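# Move three gears from furnace tray onto table upright

## Task

Lift every one of the three gears off the furnace tray and place each on the table next to the tray, standing with its narrower end on top; at the end the grippers must have released them.

## Robot and tools

Robot and frame. There are two arms, left_arm and right_arm, each ending in a two-finger parallel gripper. All positions are in one world frame: origin on the table surface midway between the arms, +x pointing out across the table, +z up, and left_arm sitting on the +y side. The arm names do not correspond to left or right in any image. Joint limits in rad, base to gripper: waist -2.880..2.880, shoulder 0.000..3.142, elbow 0.000..3.019, wrist pitch -1.693..1.571, wrist yaw -1.571..1.571, wrist roll -2.094..2.094. Elbows cannot straighten completely. In a gripper's own axes the fingers extend along +z and close along y; the reported end_effector_position lies between the pads, roughly 1 cm short of the fingertips.

Reading results. Each result has a state line `left_arm: ...` | `right_arm: ...` giving end_effector_position (metres, world frame) and end_effector_quat_wxyz. Reported positions can be a bit wrong, worse when an arm reaches far. grip_measured is the measured finger opening on the same -1..+1 scale you command; the final value in Joint positions is that opening in metres. Gripper readings may be off by up to about 1 mm, a fixed bias per gripper. HELD marks control steps where your command was partly or fully not sent; a 'pose unreachable' line names an arm whose command the clearance check altered or blocked. A 'Hand target' line shows where the controller is currently steering each gripper. FAULT means an arm stopped. MOTOR HOT appears from 85 °C; at 100 °C an OVER-TEMPERATURE FAULT drops that arm and releases its grip until it cools, so do not hold loads (or think) longer than necessary.

execute_actions. Argument actions is a list holding zero or one item. Empty list: no command, just returns the current state. Action: {"rows": [...], "steps": n} with 1 to 15 rows and steps at most 15 (default 15); each step lasts 1/30 s, one row per step, and the final row repeats to fill the remaining steps. Wait: {"steps": n}, n up to 300, counted from the previous result, so your reply time is included. Optional pictures (boolean) chooses whether images come back; they do by default. A rejected call sends nothing.

Row layout. Every row has exactly 14 numbers, each within -1..1, covering both arms even if one stays still: left_arm dx, dy, dz, rx, ry, rz, opening, then right_arm dx, dy, dz, rx, ry, rz, opening. The first six per arm are an offset, expressed in that gripper's own axes, from the gripper's pose in the most recent result showing it (before any such result in the scene, and for a second or later call within one reply, from where the gripper is when the action begins). Every row is measured from that same reference, not added to the row before it. Scale: 1.0 equals 0.6 m of translation or 180 degrees; rx, ry, rz form a single rotation vector. Opening is absolute, not an offset: +1 fully open (0.094 m), -1 closed.

Motion limits. Each control step the commanded pose is clipped to at most 70 mm and 16 degrees away from the measured pose, then reached by damped inverse kinematics that favours position over orientation. After an action ends the arm continues only as far as its last clipped pose, so a distant target may need several actions; check the returned pose and send the remainder. Arms tend to finish a centimetre or more short, usually too low, and repeated zero offsets let them sink further. To keep an arm in place, in a reply's first call send the offset that returns it to the desired pose (aim higher if it keeps sagging) and zeros in later calls, always with the opening it should keep. Zero offsets are not a pause; they pull the arm back to the reference pose.

move. target: one 14-number row, same layout, same offset convention and scale as above. speed: top path speed in m/s, 0.002 to 0.5, default 0.25; turning is capped at twice that in rad/s. Each gripper follows a straight line toward its target, all paths finishing together after 0.5 to 10 s (cut off at 10 s if longer); rotation takes the short way. Paths ignore obstacles and the other arm, and grippers may lag, wander or overshoot speed, especially near full reach. The opening is applied at the start. The path begins once the robot is still, or after 3 s. The result adds a 'move:' line giving the ending (done, off_target, moving, held, fault) and limits (paced = pose was clipped; held = some steps blocked, after which the arm may surge), plus each gripper's distance from its target; there is no per-step list.

wait: seconds, 0 to 10; the robot gets nothing new meanwhile. zoom_image: camera (cam_high, cam_left_wrist or cam_right_wrist) and region [x0, y0, x1, y1] in pixels from the top-left, no bigger than 504 by 504, taken from that camera's newest image. finished_scene: scene, the number of the current scene; it is final and its result reports whether the goal was met. Replying without any tool call stops everything.

Cameras. All images are 504x504. cam_high is fixed high above the table (near world 0.66, 0.20, 1.30) looking down; the two wrist cameras are fisheye views mounted on the hands. Calibration data (K, distortion, T_world_to_cam) appears in the session and may be slightly off.

Gripping and care. The simulation runs on while you think, so plan briefly. To hold a part, command an opening below grip_measured: about 0.03 lower for a firm hold, less for a gentler one. Pads press roughly 50 to 62 N at most and harder briefly on first contact. Something may occasionally tug a held part or shove a loose one. Never let anything leave the table, never let the arms collide or press on each other, approach contacts slowly and without aiming far past the surface, and avoid drops, slams and hard shoves. Finish with both grippers open and clear of the gears.

Each tool is called after "Emit:" by a JSON object that holds its "api" and its "payload".

## Session

Emit:
{"api": "execute_actions", "payload": {"actions": []}}

Scene clock: 0.00 s of 6000.00 s.
left_arm: end_effector_position=(+0.4059, +0.0094, +0.3118) grip_measured=+1.000 end_effector_quat_wxyz=(+0.063, +0.376, +0.921, +0.076) | right_arm: end_effector_position=(+0.8179, -0.5909, +0.3543) grip_measured=+1.000 end_effector_quat_wxyz=(+0.608, +0.381, +0.535, -0.447)
Joint positions: left_arm=[-0.62   1.596  1.719 -1.606 -0.177  0.15   0.094] | right_arm=[-0.265  2.324  2.187  0.442  1.093 -0.289  0.094]
Joint velocities: left_arm=[-0.015 -0.005  0.002  0.002 -0.022  0.051  0.   ] | right_arm=[-0.005 -0.005 -0.007  0.002 -0.066 -0.037  0.   ]
Hand target (left_arm): +0.410, +0.006, +0.327; +0.082, +0.374, +0.921, +0.071
Hand target (right_arm): +0.813, -0.590, +0.386; +0.623, +0.390, +0.516, -0.439

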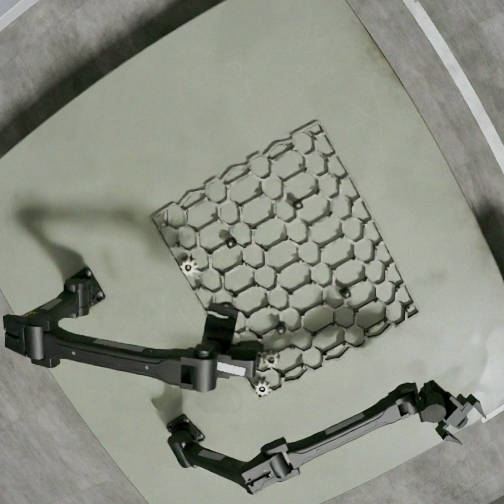

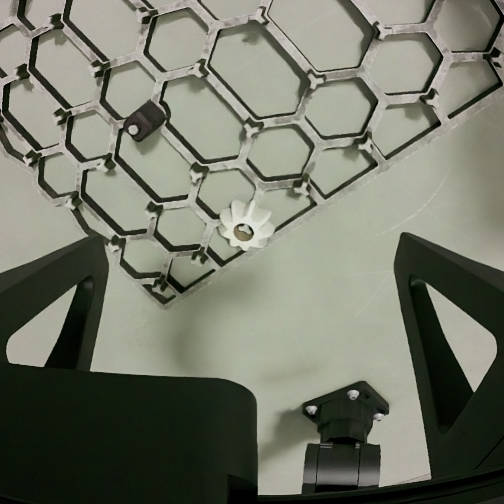

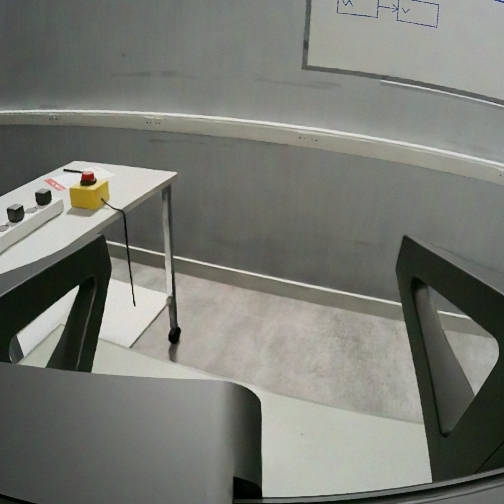

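Emit:
{"api": "zoom_image", "payload": {"camera": "cam_high", "region": [140, 230, 320, 410]}}

Emit:
{"api": "zoom_image", "payload": {"camera": "cam_left_wrist", "region": [100, 80, 320, 300]}}

Region (140, 230, 320, 410) of cam_high's 504x504 image, scaled by 2.800, with more detail than that image has.

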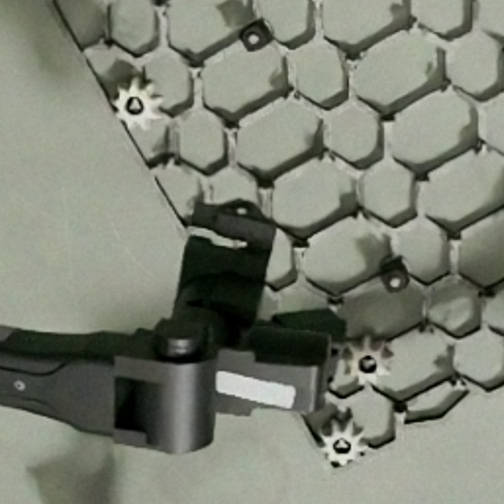

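Region (100, 80, 320, 300) of cam_left_wrist's 504x504 image, scaled by 2.291, with more detail than that image has.

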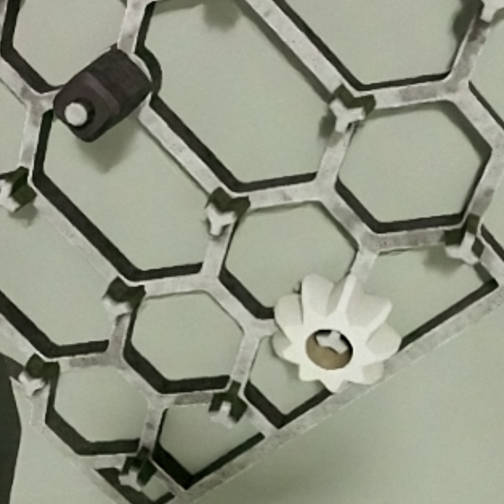

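Emit:
{"api": "move", "payload": {"target": [0.268,0.041,0.30,0.06,0.019,0,1,0.248,-0.61,-0.757,-0.339,0.461,-0.289,1], "speed": 0.3}}

Scene clock: 36.40 s of 6000.00 s.
left_arm: end_effector_position=(+0.3314, +0.1562, +0.1256) grip_measured=+1.000 end_effector_quat_wxyz=(-0.017, +0.380, +0.925, +0.004) | right_arm: end_effector_position=(+0.3329, -0.3063, +0.1387) grip_measured=+1.000 end_effector_quat_wxyz=(-0.008, +0.006, +1.000, -0.007)
Joint positions: left_arm=[-0.336  1.394  1.008 -1.218 -0.009  0.431  0.094] | right_arm=[-0.08   1.297  0.952 -1.244  0.012  0.056  0.094]
Joint velocities: left_arm=[ 0.005  0.005 -0.017 -0.002 -0.051 -0.022  0.   ] | right_arm=[-0.005  0.005 -0.002  0.007  0.125 -0.066  0.   ]
Hand target (left_arm): +0.339, +0.159, +0.133; +0.002, +0.378, +0.926, +0.004
Hand target (right_arm): +0.332, -0.303, +0.147; -0.000, -0.004, +1.000, -0.005
Off the commanded pose (left_arm): 0.010 m, 2 deg.
Off the commanded pose (right_arm): 0.014 m, 1 deg.
After step 90, 29.63 s passed at rest.
move: off_target (right_arm)
camera_calibration (this result's frames):
cam_left_wrist: T_world_to_cam=[[-0.701319, -0.712841, 0.00298527, 0.340829], [-0.562336, 0.55581, 0.612252, 0.0240119], [-0.438098, 0.427706, -0.790657, 0.299036], [0, 0, 0, 1]] pos_world=[0.38354, 0.101712, 0.220716]
cam_right_wrist: T_world_to_cam=[[0.00165068, -0.999942, 0.0106147, -0.306663], [-0.796352, 0.00510564, 0.604812, 0.189506], [-0.604831, -0.00945136, -0.796298, 0.435221], [0, 0, 0, 1]] pos_world=[0.414655, -0.303499, 0.235205]

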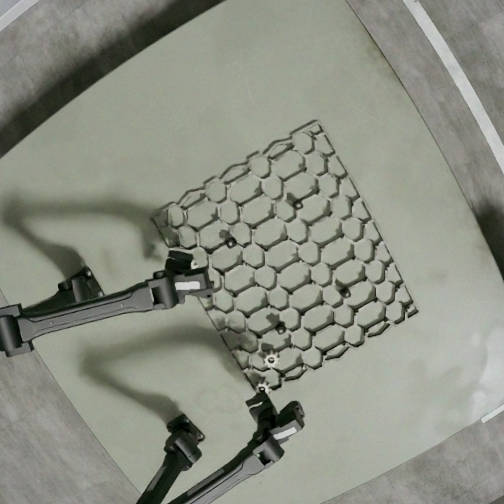

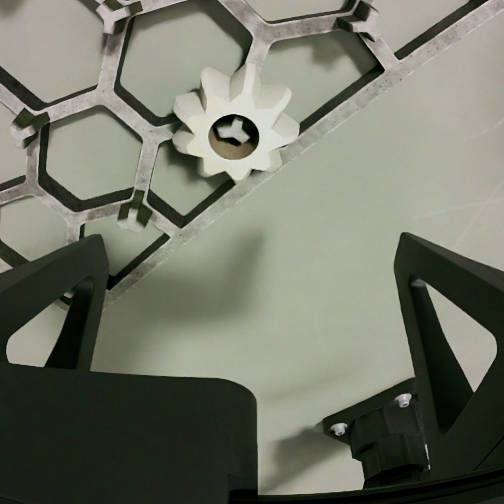

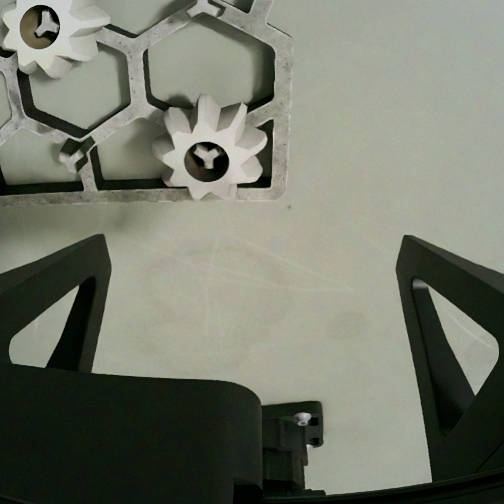

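Emit:
{"api": "move", "payload": {"target": [-0.007,0.019,0.097,0,0.01,0,0.6,0.013,0.043,0.117,0,0,0,0.6], "speed": 0.1}}

Scene clock: 54.97 s of 6000.00 s.
left_arm: end_effector_position=(+0.3321, +0.1591, +0.0653) grip_measured=+0.601 end_effector_quat_wxyz=(-0.042, +0.384, +0.922, +0.009) | right_arm: end_effector_position=(+0.3197, -0.2841, +0.0676) grip_measured=+0.602 end_effector_quat_wxyz=(-0.016, +0.003, +1.000, -0.008)
Joint positions: left_arm=[-0.334  1.503  0.944 -1.094 -0.022  0.442  0.075] | right_arm=[-0.011  1.369  0.812 -1.048  0.012  0.119  0.075]
Joint velocities: left_arm=[-0.005 -0.005 -0.002 -0.012 -0.037 -0.051  0.001] | right_arm=[-0.005 -0.015 -0.012  0.002 -0.007 -0.007  0.001]
Hand target (left_arm): +0.340, +0.163, +0.067; -0.032, +0.380, +0.924, +0.010
Hand target (right_arm): +0.325, -0.281, +0.069; -0.008, +0.006, +1.000, -0.006
Off the commanded pose (left_arm): 0.010 m, 1 deg.
Off the commanded pose (right_arm): 0.005 m, 1 deg.
After step 90, 14.47 s passed at rest.
move: done
camera_calibration (this result's frames):
cam_left_wrist: T_world_to_cam=[[-0.707741, -0.70636, 0.0125818, 0.343998], [-0.530431, 0.543063, 0.650942, 0.0485915], [-0.466632, 0.454025, -0.759023, 0.253664], [0, 0, 0, 1]] pos_world=[0.387604, 0.101429, 0.156578]
cam_right_wrist: T_world_to_cam=[[0.00756904, -0.999887, 0.0129986, -0.285753], [-0.786912, 0.00206502, 0.617061, 0.217201], [-0.617018, -0.0148994, -0.786808, 0.372502], [0, 0, 0, 1]] pos_world=[0.402921, -0.280619, 0.162775]

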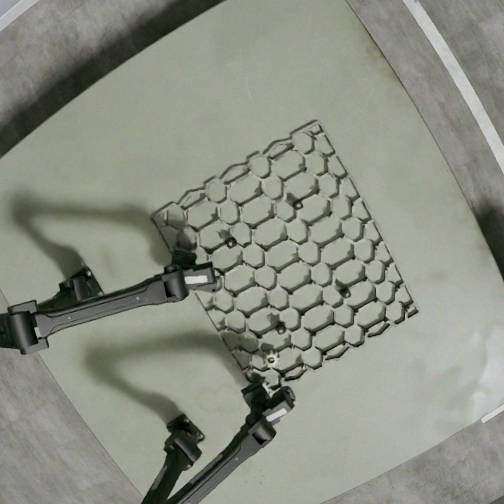

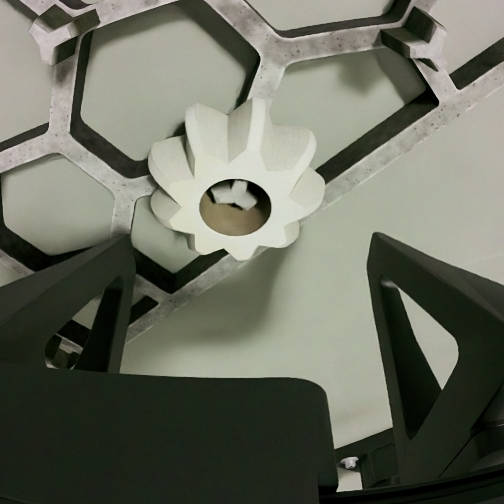

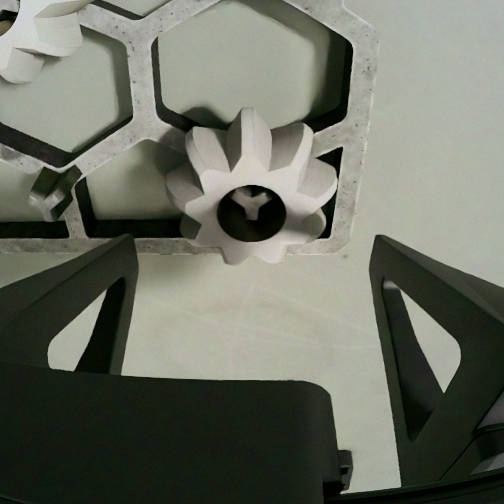

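Emit:
{"api": "move", "payload": {"target": [-0.013,0.02,0.054,-0.005,-0.033,0,0.45,-0.023,0.006,0.059,-0.005,-0.015,0,0.45], "speed": 0.04}}

Scene clock: 72.47 s of 6000.00 s.
left_arm: end_effector_position=(+0.3369, +0.1604, +0.0335) grip_measured=+0.451 end_effector_quat_wxyz=(+0.002, +0.389, +0.921, -0.002) | right_arm: end_effector_position=(+0.3286, -0.2819, +0.0328) grip_measured=+0.452 end_effector_quat_wxyz=(+0.002, +0.004, +1.000, -0.002)
Joint positions: left_arm=[-0.314  1.514  0.858 -0.911  0.004  0.472  0.068] | right_arm=[-0.011  1.431  0.764 -0.9    0.005  0.121  0.068]
Joint velocities: left_arm=[-0.015  0.005 -0.002 -0.007 -0.007 -0.022 -0.001] | right_arm=[-0.015 -0.005  0.002  0.007 -0.022 -0.037 -0.   ]
Hand target (left_arm): +0.344, +0.164, +0.032; +0.009, +0.385, +0.923, -0.002
Hand target (right_arm): +0.332, -0.281, +0.032; +0.007, +0.003, +1.000, -0.000
Off the commanded pose (left_arm): 0.008 m, 1 deg.
Off the commanded pose (right_arm): 0.004 m, 1 deg.
After step 90, 12.90 s passed at rest.
move: done
camera_calibration (this result's frames):
cam_left_wrist: T_world_to_cam=[[-0.714419, -0.699718, -0.000447092, 0.350357], [-0.569824, 0.581426, 0.580727, 0.0806998], [-0.406085, 0.415138, -0.814098, 0.218832], [0, 0, 0, 1]] pos_world=[0.385151, 0.107385, 0.131443]
cam_right_wrist: T_world_to_cam=[[0.00527764, -0.999984, 0.00217362, -0.282095], [-0.809295, -0.00299444, 0.587395, 0.252582], [-0.587379, -0.00485916, -0.809297, 0.344516], [0, 0, 0, 1]] pos_world=[0.408264, -0.27966, 0.131064]

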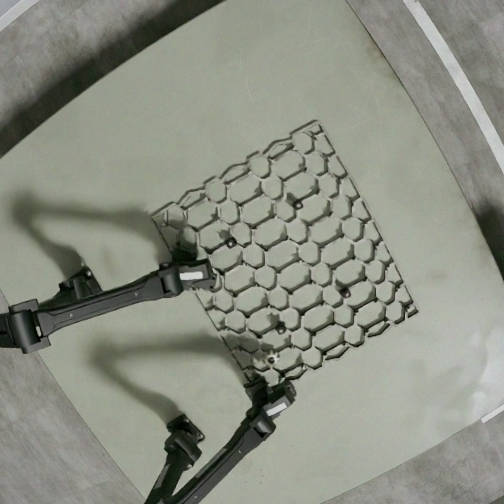

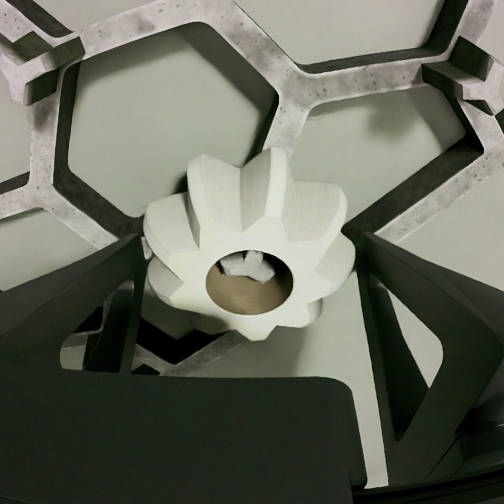

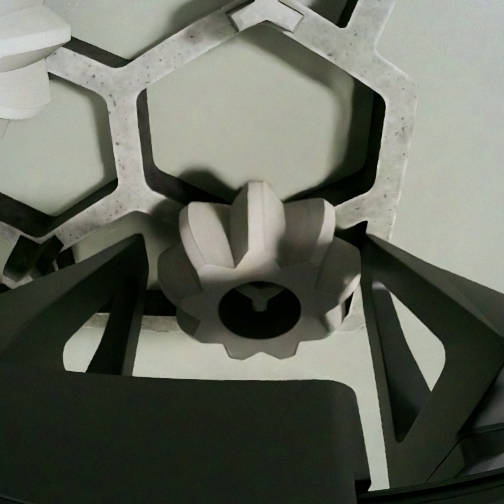

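Emit:
{"api": "move", "payload": {"target": [-0.004,0.013,0.012,0,-0.004,0,0.45,0,-0.004,0.011,0,-0.003,0,0.45], "speed": 0.02}}

Emit:
{"api": "move", "payload": {"target": [-0.004,0.013,0.002,0,-0.004,0,0.1,-0.006,0.002,0.002,0,-0.003,0,0.1], "speed": 0.02}}

Scene clock: 81.23 s of 6000.00 s.
left_arm: end_effector_position=(+0.3395, +0.1597, +0.0331) grip_measured=+0.451 end_effector_quat_wxyz=(+0.007, +0.392, +0.920, -0.002) | right_arm: end_effector_position=(+0.3265, -0.2822, +0.0311) grip_measured=+0.452 end_effector_quat_wxyz=(+0.001, +0.004, +1.000, -0.003)
Joint positions: left_arm=[-0.313  1.515  0.858 -0.9    0.005  0.479  0.068] | right_arm=[-0.011  1.431  0.758 -0.897  0.005  0.121  0.068]
Joint velocities: left_arm=[-0.005 -0.005 -0.002 -0.002  0.022 -0.007 -0.   ] | right_arm=[-0.005 -0.005  0.002 -0.032 -0.066 -0.051  0.   ]
Hand target (left_arm): +0.344, +0.164, +0.026; +0.008, +0.389, +0.921, -0.004
Hand target (right_arm): +0.329, -0.284, +0.026; +0.007, +0.004, +1.000, -0.002
Off the commanded pose (left_arm): 0.009 m, 0 deg.
Off the commanded pose (right_arm): 0.006 m, 1 deg.
After step 90, 5.00 s passed at rest.
move: done
camera_calibration (this result's frames):
cam_left_wrist: T_world_to_cam=[[-0.719189, -0.694801, -0.00435697, 0.352638], [-0.571117, 0.587569, 0.573226, 0.0824652], [-0.395718, 0.414747, -0.819386, 0.216551], [0, 0, 0, 1]] pos_world=[0.386404, 0.106745, 0.131704]
cam_right_wrist: T_world_to_cam=[[0.00528417, -0.999982, 0.00287821, -0.282405], [-0.807535, -0.00256959, 0.589815, 0.251369], [-0.589796, -0.00544093, -0.807534, 0.342472], [0, 0, 0, 1]] pos_world=[0.40647, -0.279891, 0.129109]

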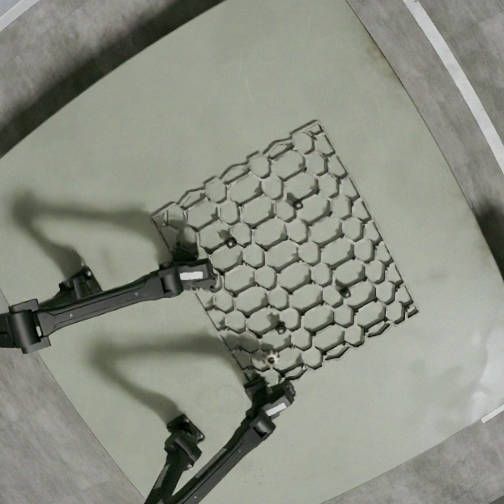

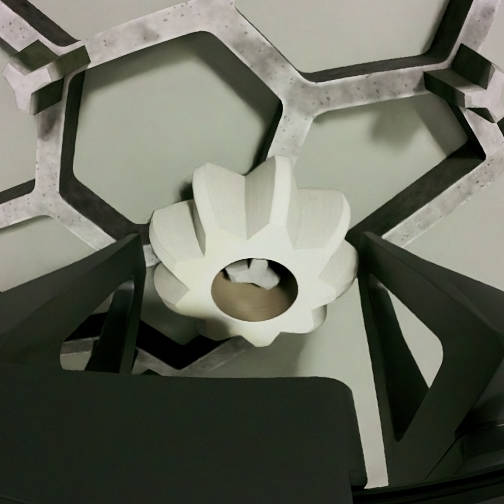

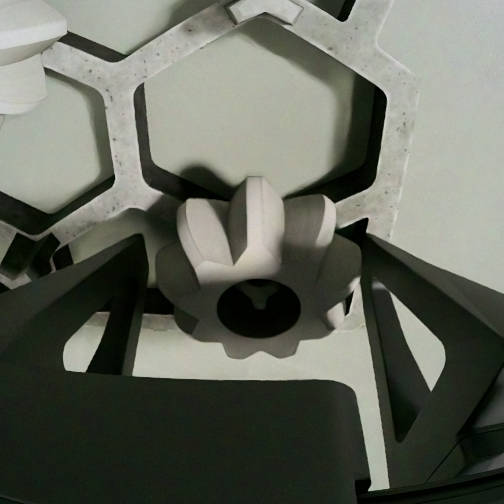

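Scene clock: 81.93 s of 6000.00 s.
left_arm: end_effector_position=(+0.3395, +0.1597, +0.0331) grip_measured=+0.190 end_effector_quat_wxyz=(+0.007, +0.395, +0.919, -0.003) | right_arm: end_effector_position=(+0.3266, -0.2827, +0.0312) grip_measured=+0.198 end_effector_quat_wxyz=(+0.001, +0.004, +1.000, -0.004)
Joint positions: left_arm=[-0.313  1.515  0.858 -0.9    0.006  0.488  0.056] | right_arm=[-0.011  1.43   0.758 -0.897  0.008  0.121  0.056]
Joint velocities: left_arm=[-0.015 -0.005 -0.007 -0.012 -0.007 -0.066  0.   ] | right_arm=[ 0.005 -0.015  0.022 -0.007 -0.051 -0.037  0.   ]
Hand target (left_arm): +0.347, +0.164, +0.032; +0.013, +0.392, +0.920, -0.004
Hand target (right_arm): +0.330, -0.281, +0.030; +0.006, +0.004, +1.000, -0.003
Off the commanded pose (left_arm): 0.008 m, 1 deg.
Off the commanded pose (right_arm): 0.004 m, 1 deg.
move: done
camera_calibration (this result's frames):
cam_left_wrist: T_world_to_cam=[[-0.724484, -0.689284, -0.00312441, 0.353535], [-0.566368, 0.592696, 0.572659, 0.0800445], [-0.392873, 0.416652, -0.819787, 0.21529], [0, 0, 0, 1]] pos_world=[0.386047, 0.106543, 0.131758]
cam_right_wrist: T_world_to_cam=[[0.00527776, -0.999971, 0.00549264, -0.282934], [-0.807934, -0.00102745, 0.589272, 0.251951], [-0.589249, -0.00754772, -0.807916, 0.341858], [0, 0, 0, 1]] pos_world=[0.406493, -0.280087, 0.129279]

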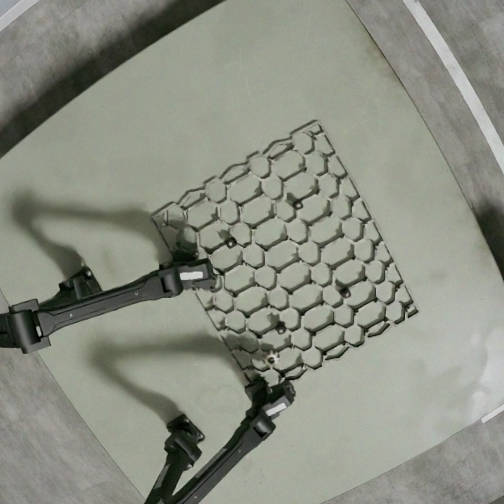

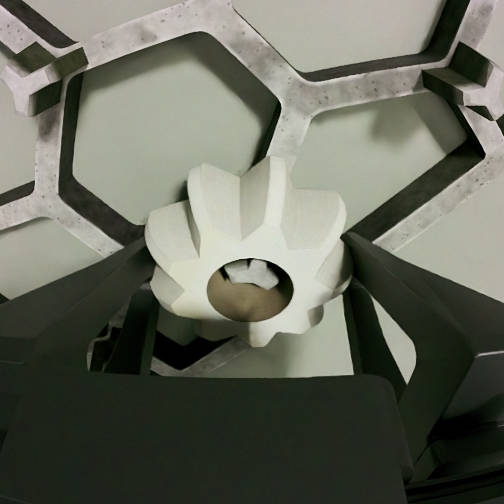

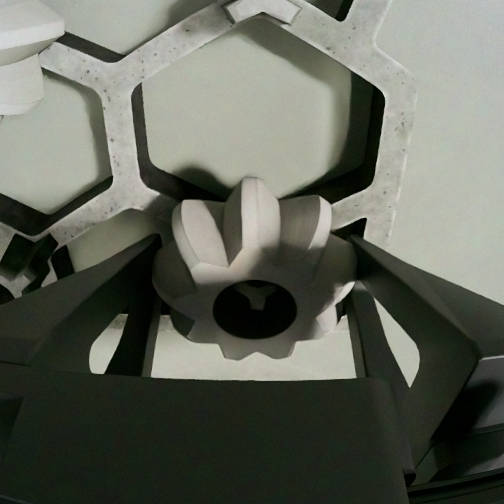

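Emit:
{"api": "move", "payload": {"target": [-0.004,0.012,-0.09,0,-0.004,0,0.15,-0.006,0.002,-0.09,0,-0.003,0,0.16], "speed": 0.03}}

Scene clock: 87.87 s of 6000.00 s.
left_arm: end_effector_position=(+0.3208, +0.1649, +0.0603) grip_measured=+0.190 end_effector_quat_wxyz=(-0.021, +0.399, +0.917, -0.008) | right_arm: end_effector_position=(+0.3058, -0.2852, +0.0585) grip_measured=+0.198 end_effector_quat_wxyz=(-0.030, +0.004, +1.000, -0.008)
Joint positions: left_arm=[-0.313  1.455  0.877 -1.036  0.012  0.497  0.056] | right_arm=[-0.011  1.366  0.779 -1.046  0.009  0.121  0.056]
Joint velocities: left_arm=[-0.005 -0.005  0.012  0.017 -0.007  0.081 -0.   ] | right_arm=[-0.015  0.005 -0.012  0.002 -0.051  0.037 -0.001]
Hand target (left_arm): +0.345, +0.164, +0.088; +0.013, +0.395, +0.918, -0.004
Hand target (right_arm): +0.329, -0.282, +0.085; +0.006, +0.004, +1.000, -0.004
Off the commanded pose (left_arm): 0.037 m, 4 deg.
Off the commanded pose (right_arm): 0.036 m, 4 deg.
After step 90, 0.83 s passed at rest.
move: off_target (left_arm, right_arm)
camera_calibration (this result's frames):
cam_left_wrist: T_world_to_cam=[[-0.730001, -0.682843, 0.0287025, 0.342442], [-0.528445, 0.590576, 0.60989, 0.0367436], [-0.43341, 0.430053, -0.791966, 0.237178], [0, 0, 0, 1]] pos_world=[0.372195, 0.110135, 0.155598]
cam_right_wrist: T_world_to_cam=[[0.00587169, -0.9999, 0.0129032, -0.286041], [-0.769817, 0.00371575, 0.638254, 0.205943], [-0.638238, -0.0136807, -0.769718, 0.362569], [0, 0, 0, 1]] pos_world=[0.391623, -0.281817, 0.151323]

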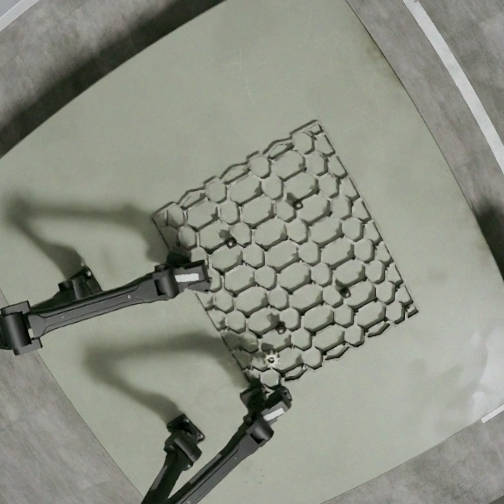

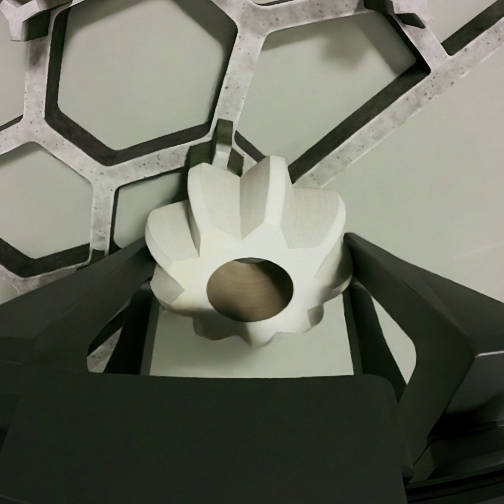

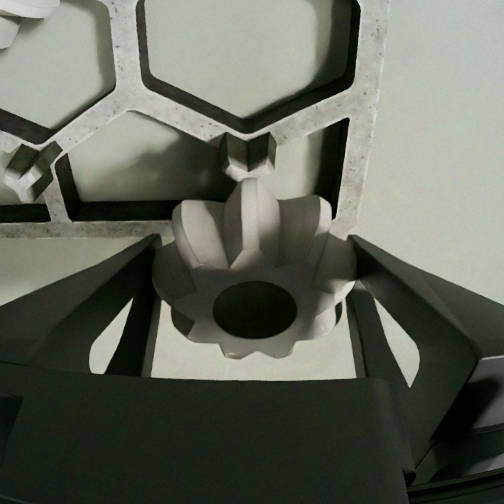

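Emit:
{"api": "move", "payload": {"target": [0.108,-0.078,-0.04,0,-0.033,0,0.15,0.108,-0.075,-0.04,-0.004,-0.04,0,0.16], "speed": 0.08}}

Scene clock: 96.97 s of 6000.00 s.
left_arm: end_effector_position=(+0.2406, +0.1838, +0.0820) grip_measured=+0.190 end_effector_quat_wxyz=(+0.020, +0.397, +0.917, -0.027) | right_arm: end_effector_position=(+0.2377, -0.3279, +0.0781) grip_measured=+0.198 end_effector_quat_wxyz=(+0.023, +0.008, +1.000, -0.004)
Joint positions: left_arm=[-0.313  1.139  0.662 -1.059  0.057  0.492  0.056] | right_arm=[-0.155  1.045  0.588 -1.068  0.007 -0.017  0.056]
Joint velocities: left_arm=[-0.015 -0.005 -0.032 -0.012 -0.007 -0.095 -0.001] | right_arm=[ 0.015 -0.015 -0.012  0.002  0.066 -0.022 -0.   ]
Hand target (left_arm): +0.243, +0.180, +0.091; +0.027, +0.398, +0.916, -0.028
Hand target (right_arm): +0.242, -0.329, +0.086; +0.032, +0.005, +0.999, -0.003
Off the commanded pose (left_arm): 0.007 m, 1 deg.
Off the commanded pose (right_arm): 0.010 m, 1 deg.
After step 90, 4.67 s passed at rest.
move: done
camera_calibration (this result's frames):
cam_left_wrist: T_world_to_cam=[[-0.728278, -0.68455, 0.0316636, 0.29584], [-0.565517, 0.626452, 0.536422, -0.0216747], [-0.387043, 0.372758, -0.843356, 0.215143], [0, 0, 0, 1]] pos_world=[0.286466, 0.135899, 0.183702]
cam_right_wrist: T_world_to_cam=[[-0.00144008, -0.999981, 0.00597648, -0.326338], [-0.832807, 0.00450765, 0.553546, 0.162972], [-0.553562, -0.0041801, -0.832797, 0.321576], [0, 0, 0, 1]] pos_world=[0.313267, -0.325722, 0.179545]

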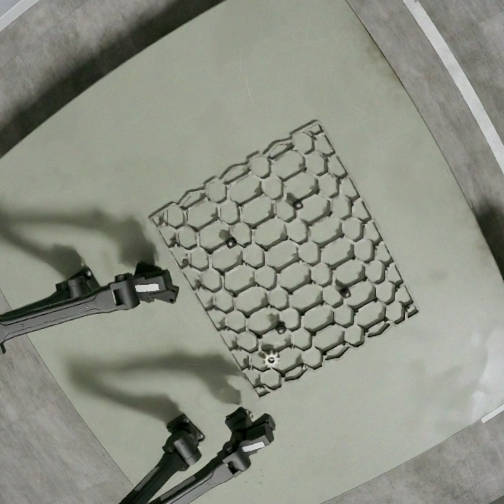

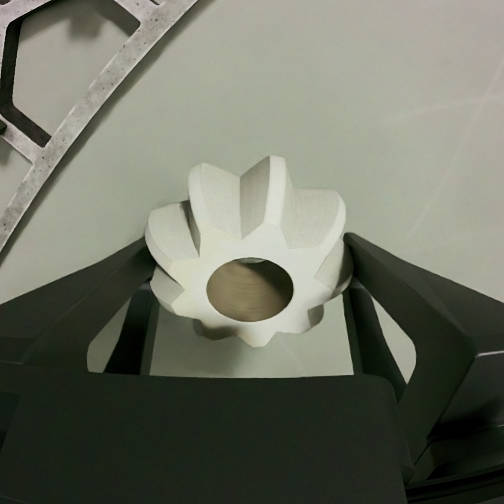

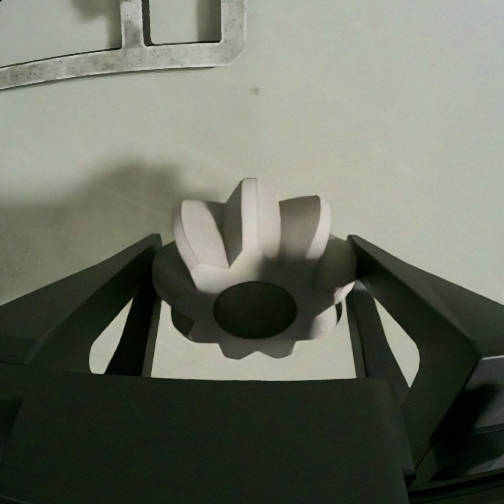

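Emit:
{"api": "move", "payload": {"target": [0.01,-0.01,0.095,-0.011,0.013,0,0.15,0.015,0,0.088,0,0.01,0,0.16], "speed": 0.04}}

Scene clock: 104.30 s of 6000.00 s.
left_arm: end_effector_position=(+0.2242, +0.1875, +0.0199) grip_measured=+0.190 end_effector_quat_wxyz=(-0.008, +0.394, +0.919, -0.006) | right_arm: end_effector_position=(+0.2230, -0.3274, +0.0215) grip_measured=+0.198 end_effector_quat_wxyz=(-0.005, +0.006, +1.000, -0.003)
Joint positions: left_arm=[-0.35   1.253  0.554 -0.888  0.011  0.446  0.056] | right_arm=[-0.155  1.162  0.49  -0.91   0.007 -0.02   0.056]
Joint velocities: left_arm=[ 0.005 -0.015 -0.007 -0.012 -0.081 -0.037 -0.001] | right_arm=[-0.005 -0.005 -0.007  0.002  0.037 -0.051  0.   ]
Hand target (left_arm): +0.232, +0.180, +0.024; +0.008, +0.398, +0.917, -0.004
Hand target (right_arm): +0.232, -0.328, +0.025; +0.007, +0.008, +1.000, -0.004
Off the commanded pose (left_arm): 0.012 m, 2 deg.
Off the commanded pose (right_arm): 0.009 m, 1 deg.
After step 90, 2.60 s passed at rest.
move: off_target (left_arm)
camera_calibration (this result's frames):
cam_left_wrist: T_world_to_cam=[[-0.721932, -0.691807, 0.0147364, 0.288631], [-0.550923, 0.587538, 0.592691, 0.00289989], [-0.418686, 0.419764, -0.805295, 0.152558], [0, 0, 0, 1]] pos_world=[0.273844, 0.133935, 0.116882]
cam_right_wrist: T_world_to_cam=[[0.00190136, -0.999989, 0.00419064, -0.326257], [-0.800027, 0.0009931, 0.599963, 0.172578], [-0.599961, -0.00449337, -0.800017, 0.275818], [0, 0, 0, 1]] pos_world=[0.304167, -0.325186, 0.118486]

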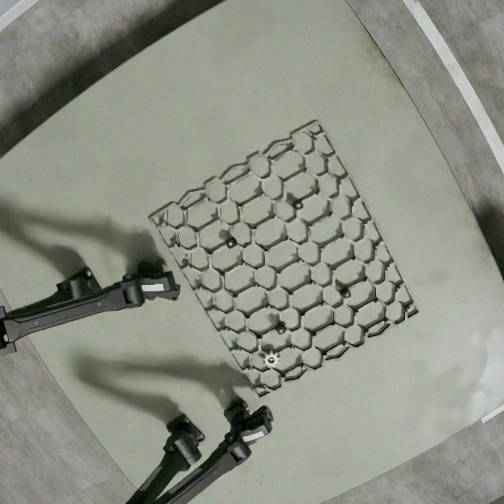

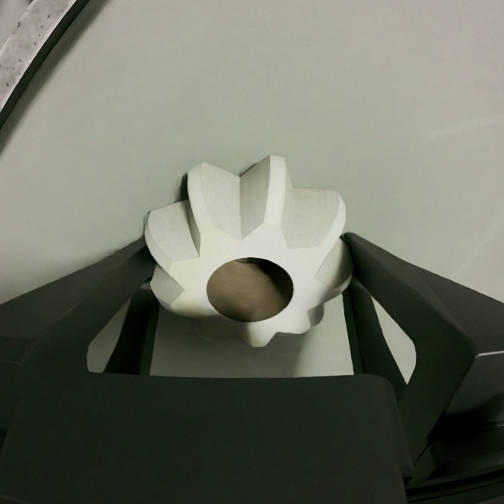

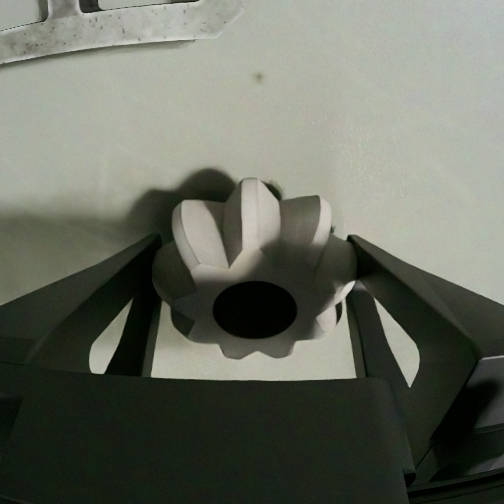

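Emit:
{"api": "move", "payload": {"target": [-0.012,0,0.014,0,-0.01,0,0.15,-0.012,0,0.016,0,-0.008,0,0.16], "speed": 0.01}}

Scene clock: 109.13 s of 6000.00 s.
left_arm: end_effector_position=(+0.2265, +0.1857, +0.0166) grip_measured=+0.190 end_effector_quat_wxyz=(+0.002, +0.393, +0.920, -0.008) | right_arm: end_effector_position=(+0.2245, -0.3274, +0.0141) grip_measured=+0.198 end_effector_quat_wxyz=(+0.000, +0.006, +1.000, -0.003)
Joint positions: left_arm=[-0.35   1.255  0.545 -0.857  0.016  0.444  0.056] | right_arm=[-0.155  1.178  0.477 -0.869  0.007 -0.02   0.056]
Joint velocities: left_arm=[ 0.005  0.015  0.002 -0.007 -0.007 -0.007 -0.   ] | right_arm=[-0.005  0.005 -0.037  0.002 -0.007 -0.022 -0.   ]
Hand target (left_arm): +0.229, +0.182, +0.012; +0.006, +0.394, +0.919, -0.012
Hand target (right_arm): +0.230, -0.327, +0.012; +0.007, +0.006, +1.000, -0.003
Off the commanded pose (left_arm): 0.007 m, 1 deg.
Off the commanded pose (right_arm): 0.006 m, 1 deg.
After step 90, 0.07 s passed at rest.
move: done
camera_calibration (this result's frames):
cam_left_wrist: T_world_to_cam=[[-0.720537, -0.693333, 0.0107194, 0.289157], [-0.562091, 0.593059, 0.576485, 0.00899897], [-0.406053, 0.409353, -0.817038, 0.150866], [0, 0, 0, 1]] pos_world=[0.274666, 0.133388, 0.114976]
cam_right_wrist: T_world_to_cam=[[0.00185294, -0.999988, 0.00456674, -0.326272], [-0.806612, 0.00120472, 0.59108, 0.179938], [-0.591078, -0.00477882, -0.8066, 0.268784], [0, 0, 0, 1]] pos_world=[0.304617, -0.3252, 0.111934]

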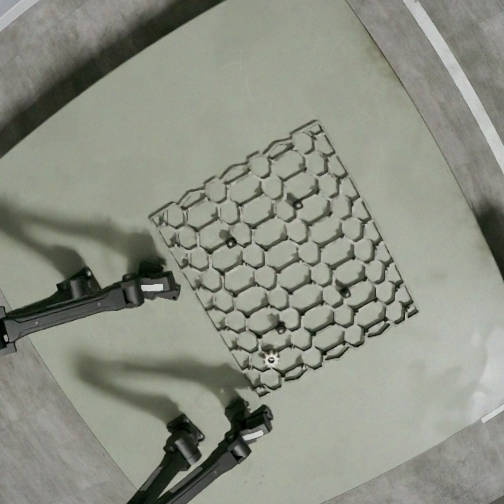

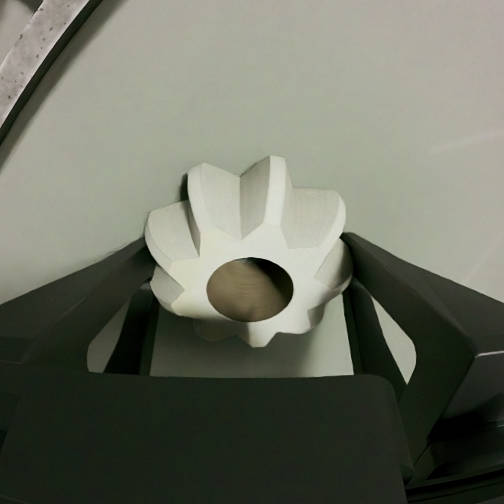

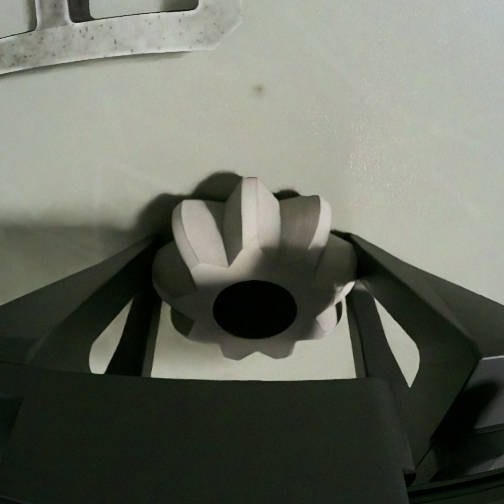

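Likely in contact; one more small push, then release.

Emit:
{"api": "move", "payload": {"target": [-0.005,0,0.012,0,0,0,0.15,-0.008,0,0.01,0,-0.004,0,0.16], "speed": 0.01}}

Emit:
{"api": "move", "payload": {"target": [0,0,0,0,0,0,0.55,0,0,0,0,0,0,0.55]}}

Emit:
{"api": "move", "payload": {"target": [0,0,-0.12,0,0,0,0.55,0,0,-0.13,0,0,0,0.55], "speed": 0.1}}

Scene clock: 115.03 s of 6000.00 s.
left_arm: end_effector_position=(+0.2264, +0.1858, +0.0164) grip_measured=+0.190 end_effector_quat_wxyz=(+0.002, +0.391, +0.920, -0.008) | right_arm: end_effector_position=(+0.2257, -0.3277, +0.0138) grip_measured=+0.198 end_effector_quat_wxyz=(+0.002, +0.006, +1.000, -0.004)
Joint positions: left_arm=[-0.35   1.256  0.545 -0.857  0.016  0.441  0.056] | right_arm=[-0.155  1.179  0.476 -0.863  0.008 -0.02   0.056]
Joint velocities: left_arm=[ 0.015  0.005  0.017  0.002 -0.007  0.066 -0.001] | right_arm=[-0.015 -0.005 -0.017  0.032  0.051  0.066 -0.   ]
Hand target (left_arm): +0.228, +0.184, +0.010; +0.002, +0.393, +0.920, -0.008
Hand target (right_arm): +0.229, -0.327, +0.008; +0.006, +0.006, +1.000, -0.004
Off the commanded pose (left_arm): 0.008 m, 0 deg.
Off the commanded pose (right_arm): 0.007 m, 0 deg.
After step 90, 1.90 s passed at rest.
move: done
camera_calibration (this result's frames):
cam_left_wrist: T_world_to_cam=[[-0.718145, -0.69581, 0.0107319, 0.289099], [-0.563759, 0.590758, 0.577218, 0.00980957], [-0.407974, 0.408476, -0.81652, 0.151245], [0, 0, 0, 1]] pos_world=[0.27485, 0.133583, 0.11473]
cam_right_wrist: T_world_to_cam=[[0.00182621, -0.999981, 0.00586594, -0.326515], [-0.809286, 0.00196783, 0.587411, 0.181907], [-0.587412, -0.00581996, -0.809267, 0.268099], [0, 0, 0, 1]] pos_world=[0.305296, -0.325307, 0.112025]

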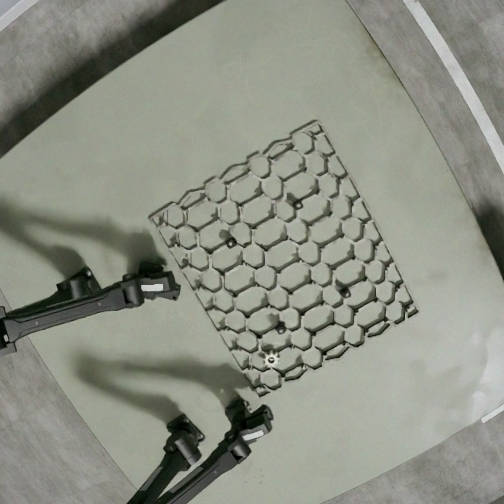

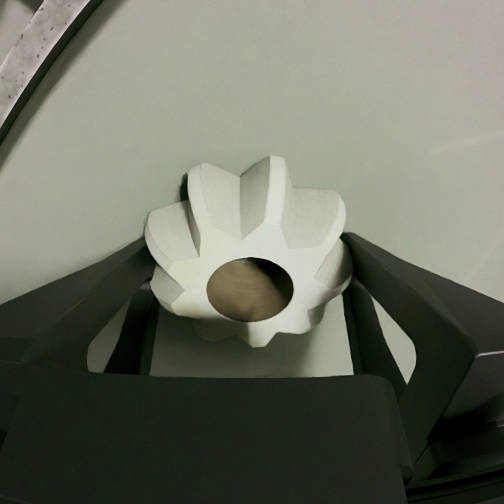

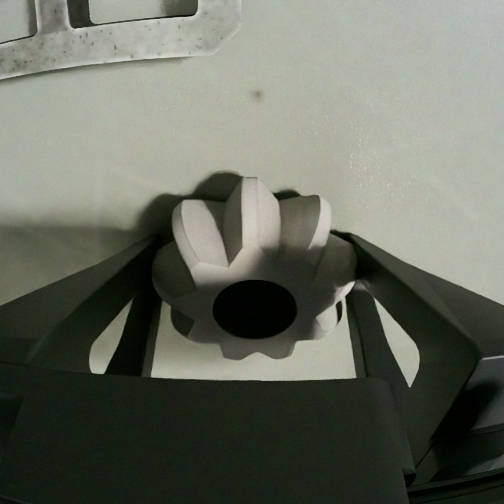

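Scene clock: 115.53 s of 6000.00 s.
left_arm: end_effector_position=(+0.2266, +0.1856, +0.0170) grip_measured=+0.549 end_effector_quat_wxyz=(+0.003, +0.391, +0.920, -0.008) | right_arm: end_effector_position=(+0.2257, -0.3277, +0.0139) grip_measured=+0.548 end_effector_quat_wxyz=(+0.003, +0.006, +1.000, -0.004)
Joint positions: left_arm=[-0.35   1.254  0.545 -0.857  0.017  0.441  0.073] | right_arm=[-0.155  1.178  0.476 -0.863  0.008 -0.02   0.073]
Joint velocities: left_arm=[ 0.005 -0.005  0.002  0.002 -0.022  0.022 -0.001] | right_arm=[-0.015  0.005  0.007 -0.007 -0.037  0.022  0.001]
Hand target (left_arm): +0.226, +0.186, +0.016; +0.002, +0.391, +0.920, -0.008
Hand target (right_arm): +0.226, -0.328, +0.014; +0.002, +0.006, +1.000, -0.004
Off the commanded pose (left_arm): 0.001 m, 0 deg.
Off the commanded pose (right_arm): 0.000 m, 0 deg.
move: done
camera_calibration (this result's frames):
cam_left_wrist: T_world_to_cam=[[-0.718167, -0.695792, 0.0104514, 0.289091], [-0.564834, 0.591639, 0.575261, 0.00984646], [-0.406446, 0.40723, -0.817903, 0.151767], [0, 0, 0, 1]] pos_world=[0.274863, 0.133518, 0.115445]
cam_right_wrist: T_world_to_cam=[[0.00182397, -0.999981, 0.00587889, -0.326517], [-0.80951, 0.00197503, 0.587103, 0.181953], [-0.587103, -0.00582987, -0.809491, 0.268121], [0, 0, 0, 1]] pos_world=[0.305303, -0.325307, 0.112136]

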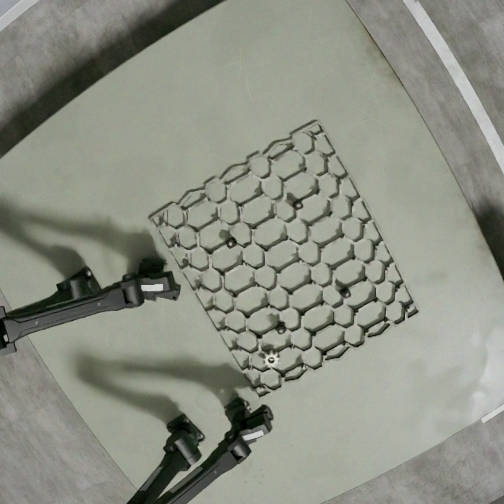

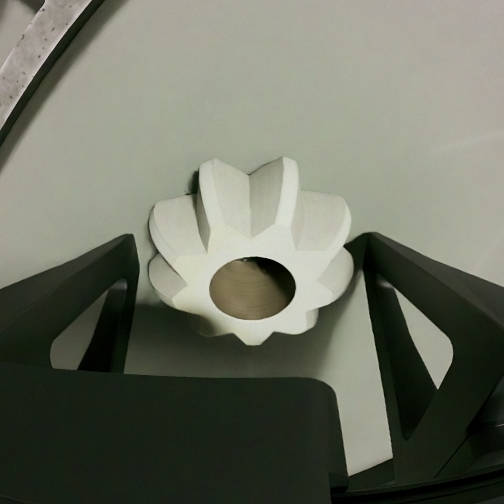

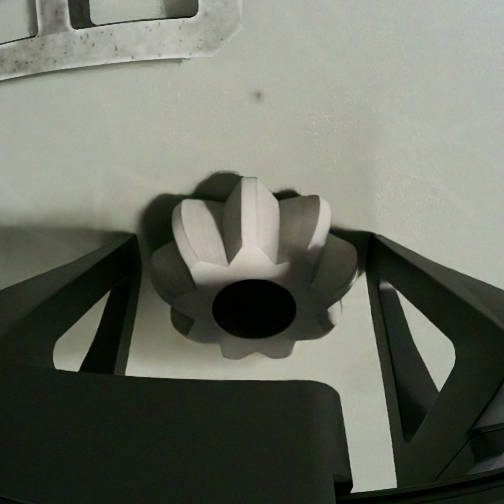

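Scene clock: 116.67 s of 6000.00 s.
left_arm: end_effector_position=(+0.2120, +0.1911, +0.0733) grip_measured=+0.549 end_effector_quat_wxyz=(-0.015, +0.391, +0.920, -0.009) | right_arm: end_effector_position=(+0.2087, -0.3271, +0.0747) grip_measured=+0.548 end_effector_quat_wxyz=(-0.018, +0.006, +1.000, -0.004)
Joint positions: left_arm=[-0.35   1.111  0.617 -1.107  0.017  0.441  0.073] | right_arm=[-0.155  1.02   0.564 -1.15   0.008 -0.02   0.073]
Joint velocities: left_arm=[-0.015 -0.015  0.017  0.002 -0.037  0.022 -0.   ] | right_arm=[ 0.015 -0.005 -0.012 -0.002 -0.022  0.007 -0.   ]
Hand target (left_arm): +0.227, +0.187, +0.090; +0.003, +0.391, +0.920, -0.008
Hand target (right_arm): +0.224, -0.328, +0.092; +0.003, +0.006, +1.000, -0.004
Off the commanded pose (left_arm): 0.022 m, 2 deg.
Off the commanded pose (right_arm): 0.024 m, 2 deg.
move: off_target (left_arm, right_arm)
camera_calibration (this result's frames):
cam_left_wrist: T_world_to_cam=[[-0.71758, -0.696015, 0.0253349, 0.280669], [-0.545539, 0.584311, 0.600805, -0.038692], [-0.432973, 0.417305, -0.798994, 0.191897], [0, 0, 0, 1]] pos_world=[0.263381, 0.137878, 0.16946]
cam_right_wrist: T_world_to_cam=[[0.00203719, -0.999988, 0.00447587, -0.326237], [-0.784655, 0.00117625, 0.619932, 0.124566], [-0.619929, -0.00477493, -0.784643, 0.312666], [0, 0, 0, 1]] pos_world=[0.292237, -0.324887, 0.169569]

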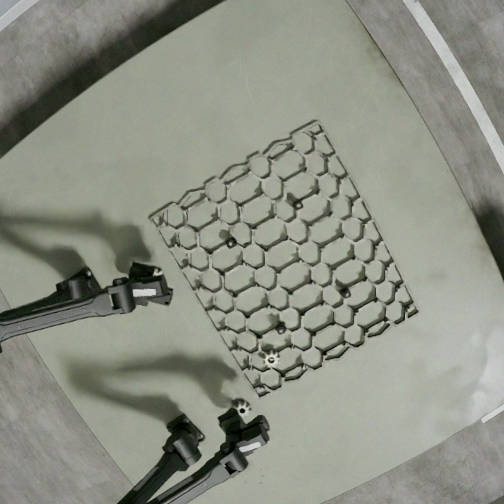

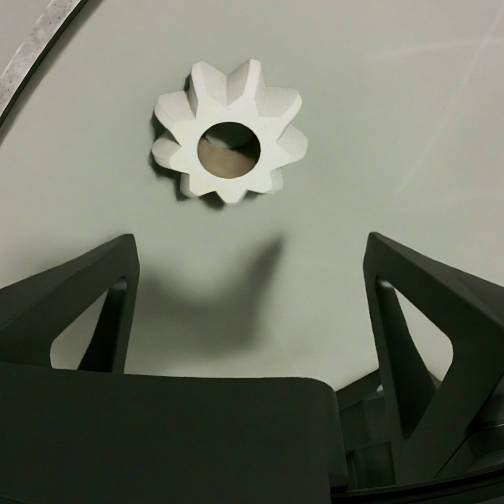

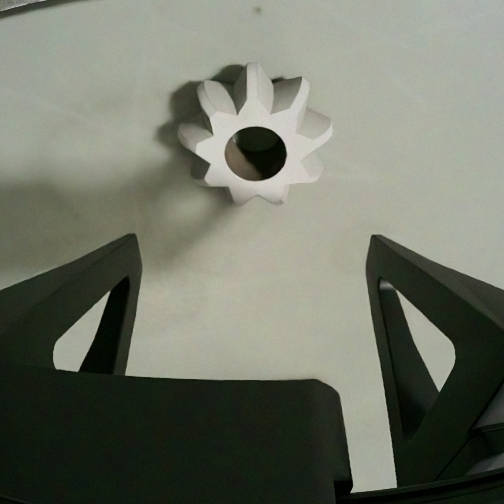

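Emit:
{"api": "move", "payload": {"target": [0,0,-0.03,0,0,0,0.55,-0.327,0.197,-0.02,0,-0.016,0,0.55], "speed": 0.2}}

Scene clock: 126.73 s of 6000.00 s.
left_arm: end_effector_position=(+0.2021, +0.1949, +0.0776) grip_measured=+0.549 end_effector_quat_wxyz=(-0.029, +0.391, +0.920, -0.009) | right_arm: end_effector_position=(+0.3888, -0.2180, +0.0681) grip_measured=+0.548 end_effector_quat_wxyz=(-0.014, +0.002, +1.000, -0.006)
Joint positions: left_arm=[-0.35   1.094  0.617 -1.154  0.017  0.441  0.073] | right_arm=[ 0.129  1.565  1.027 -1.063  0.004  0.255  0.073]
Joint velocities: left_arm=[-0.005 -0.005  0.002 -0.027  0.051  0.022  0.   ] | right_arm=[-0.005 -0.005 -0.002  0.007  0.037 -0.007 -0.   ]
Hand target (left_arm): +0.212, +0.191, +0.091; -0.015, +0.391, +0.920, -0.009
Hand target (right_arm): +0.406, -0.211, +0.081; +0.008, +0.006, +1.000, -0.001
Off the commanded pose (left_arm): 0.018 m, 2 deg.
Off the commanded pose (right_arm): 0.022 m, 2 deg.
After step 90, 5.53 s passed at rest.
move: off_target (left_arm, right_arm)
camera_calibration (this result's frames):
cam_left_wrist: T_world_to_cam=[[-0.716714, -0.696344, 0.0377686, 0.27501], [-0.528754, 0.577937, 0.621617, -0.052629], [-0.454687, 0.425551, -0.78241, 0.19101], [0, 0, 0, 1]] pos_world=[0.256126, 0.140634, 0.171776]
cam_right_wrist: T_world_to_cam=[[0.0100255, -0.999909, 0.00905656, -0.220882], [-0.789298, -0.00235256, 0.614005, 0.271291], [-0.613928, -0.013304, -0.78925, 0.415811], [0, 0, 0, 1]] pos_world=[0.471622, -0.214691, 0.163605]

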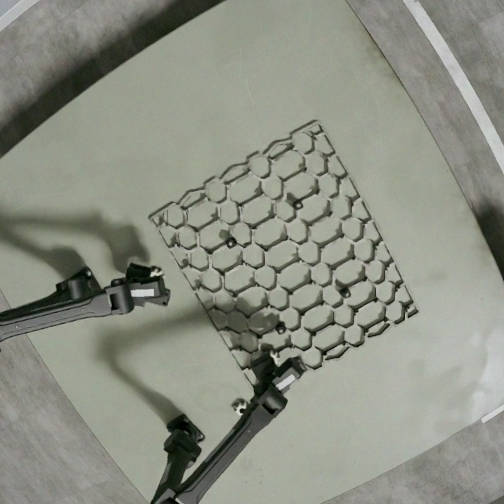

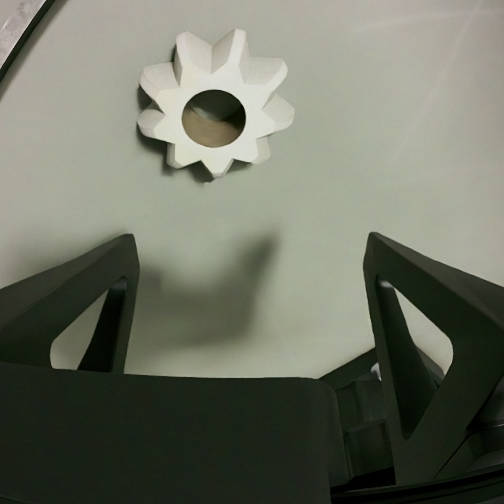

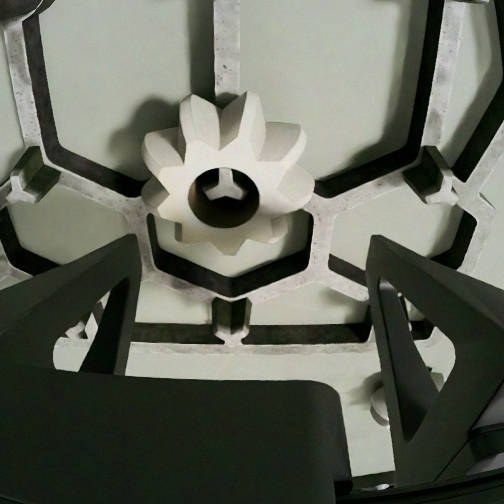

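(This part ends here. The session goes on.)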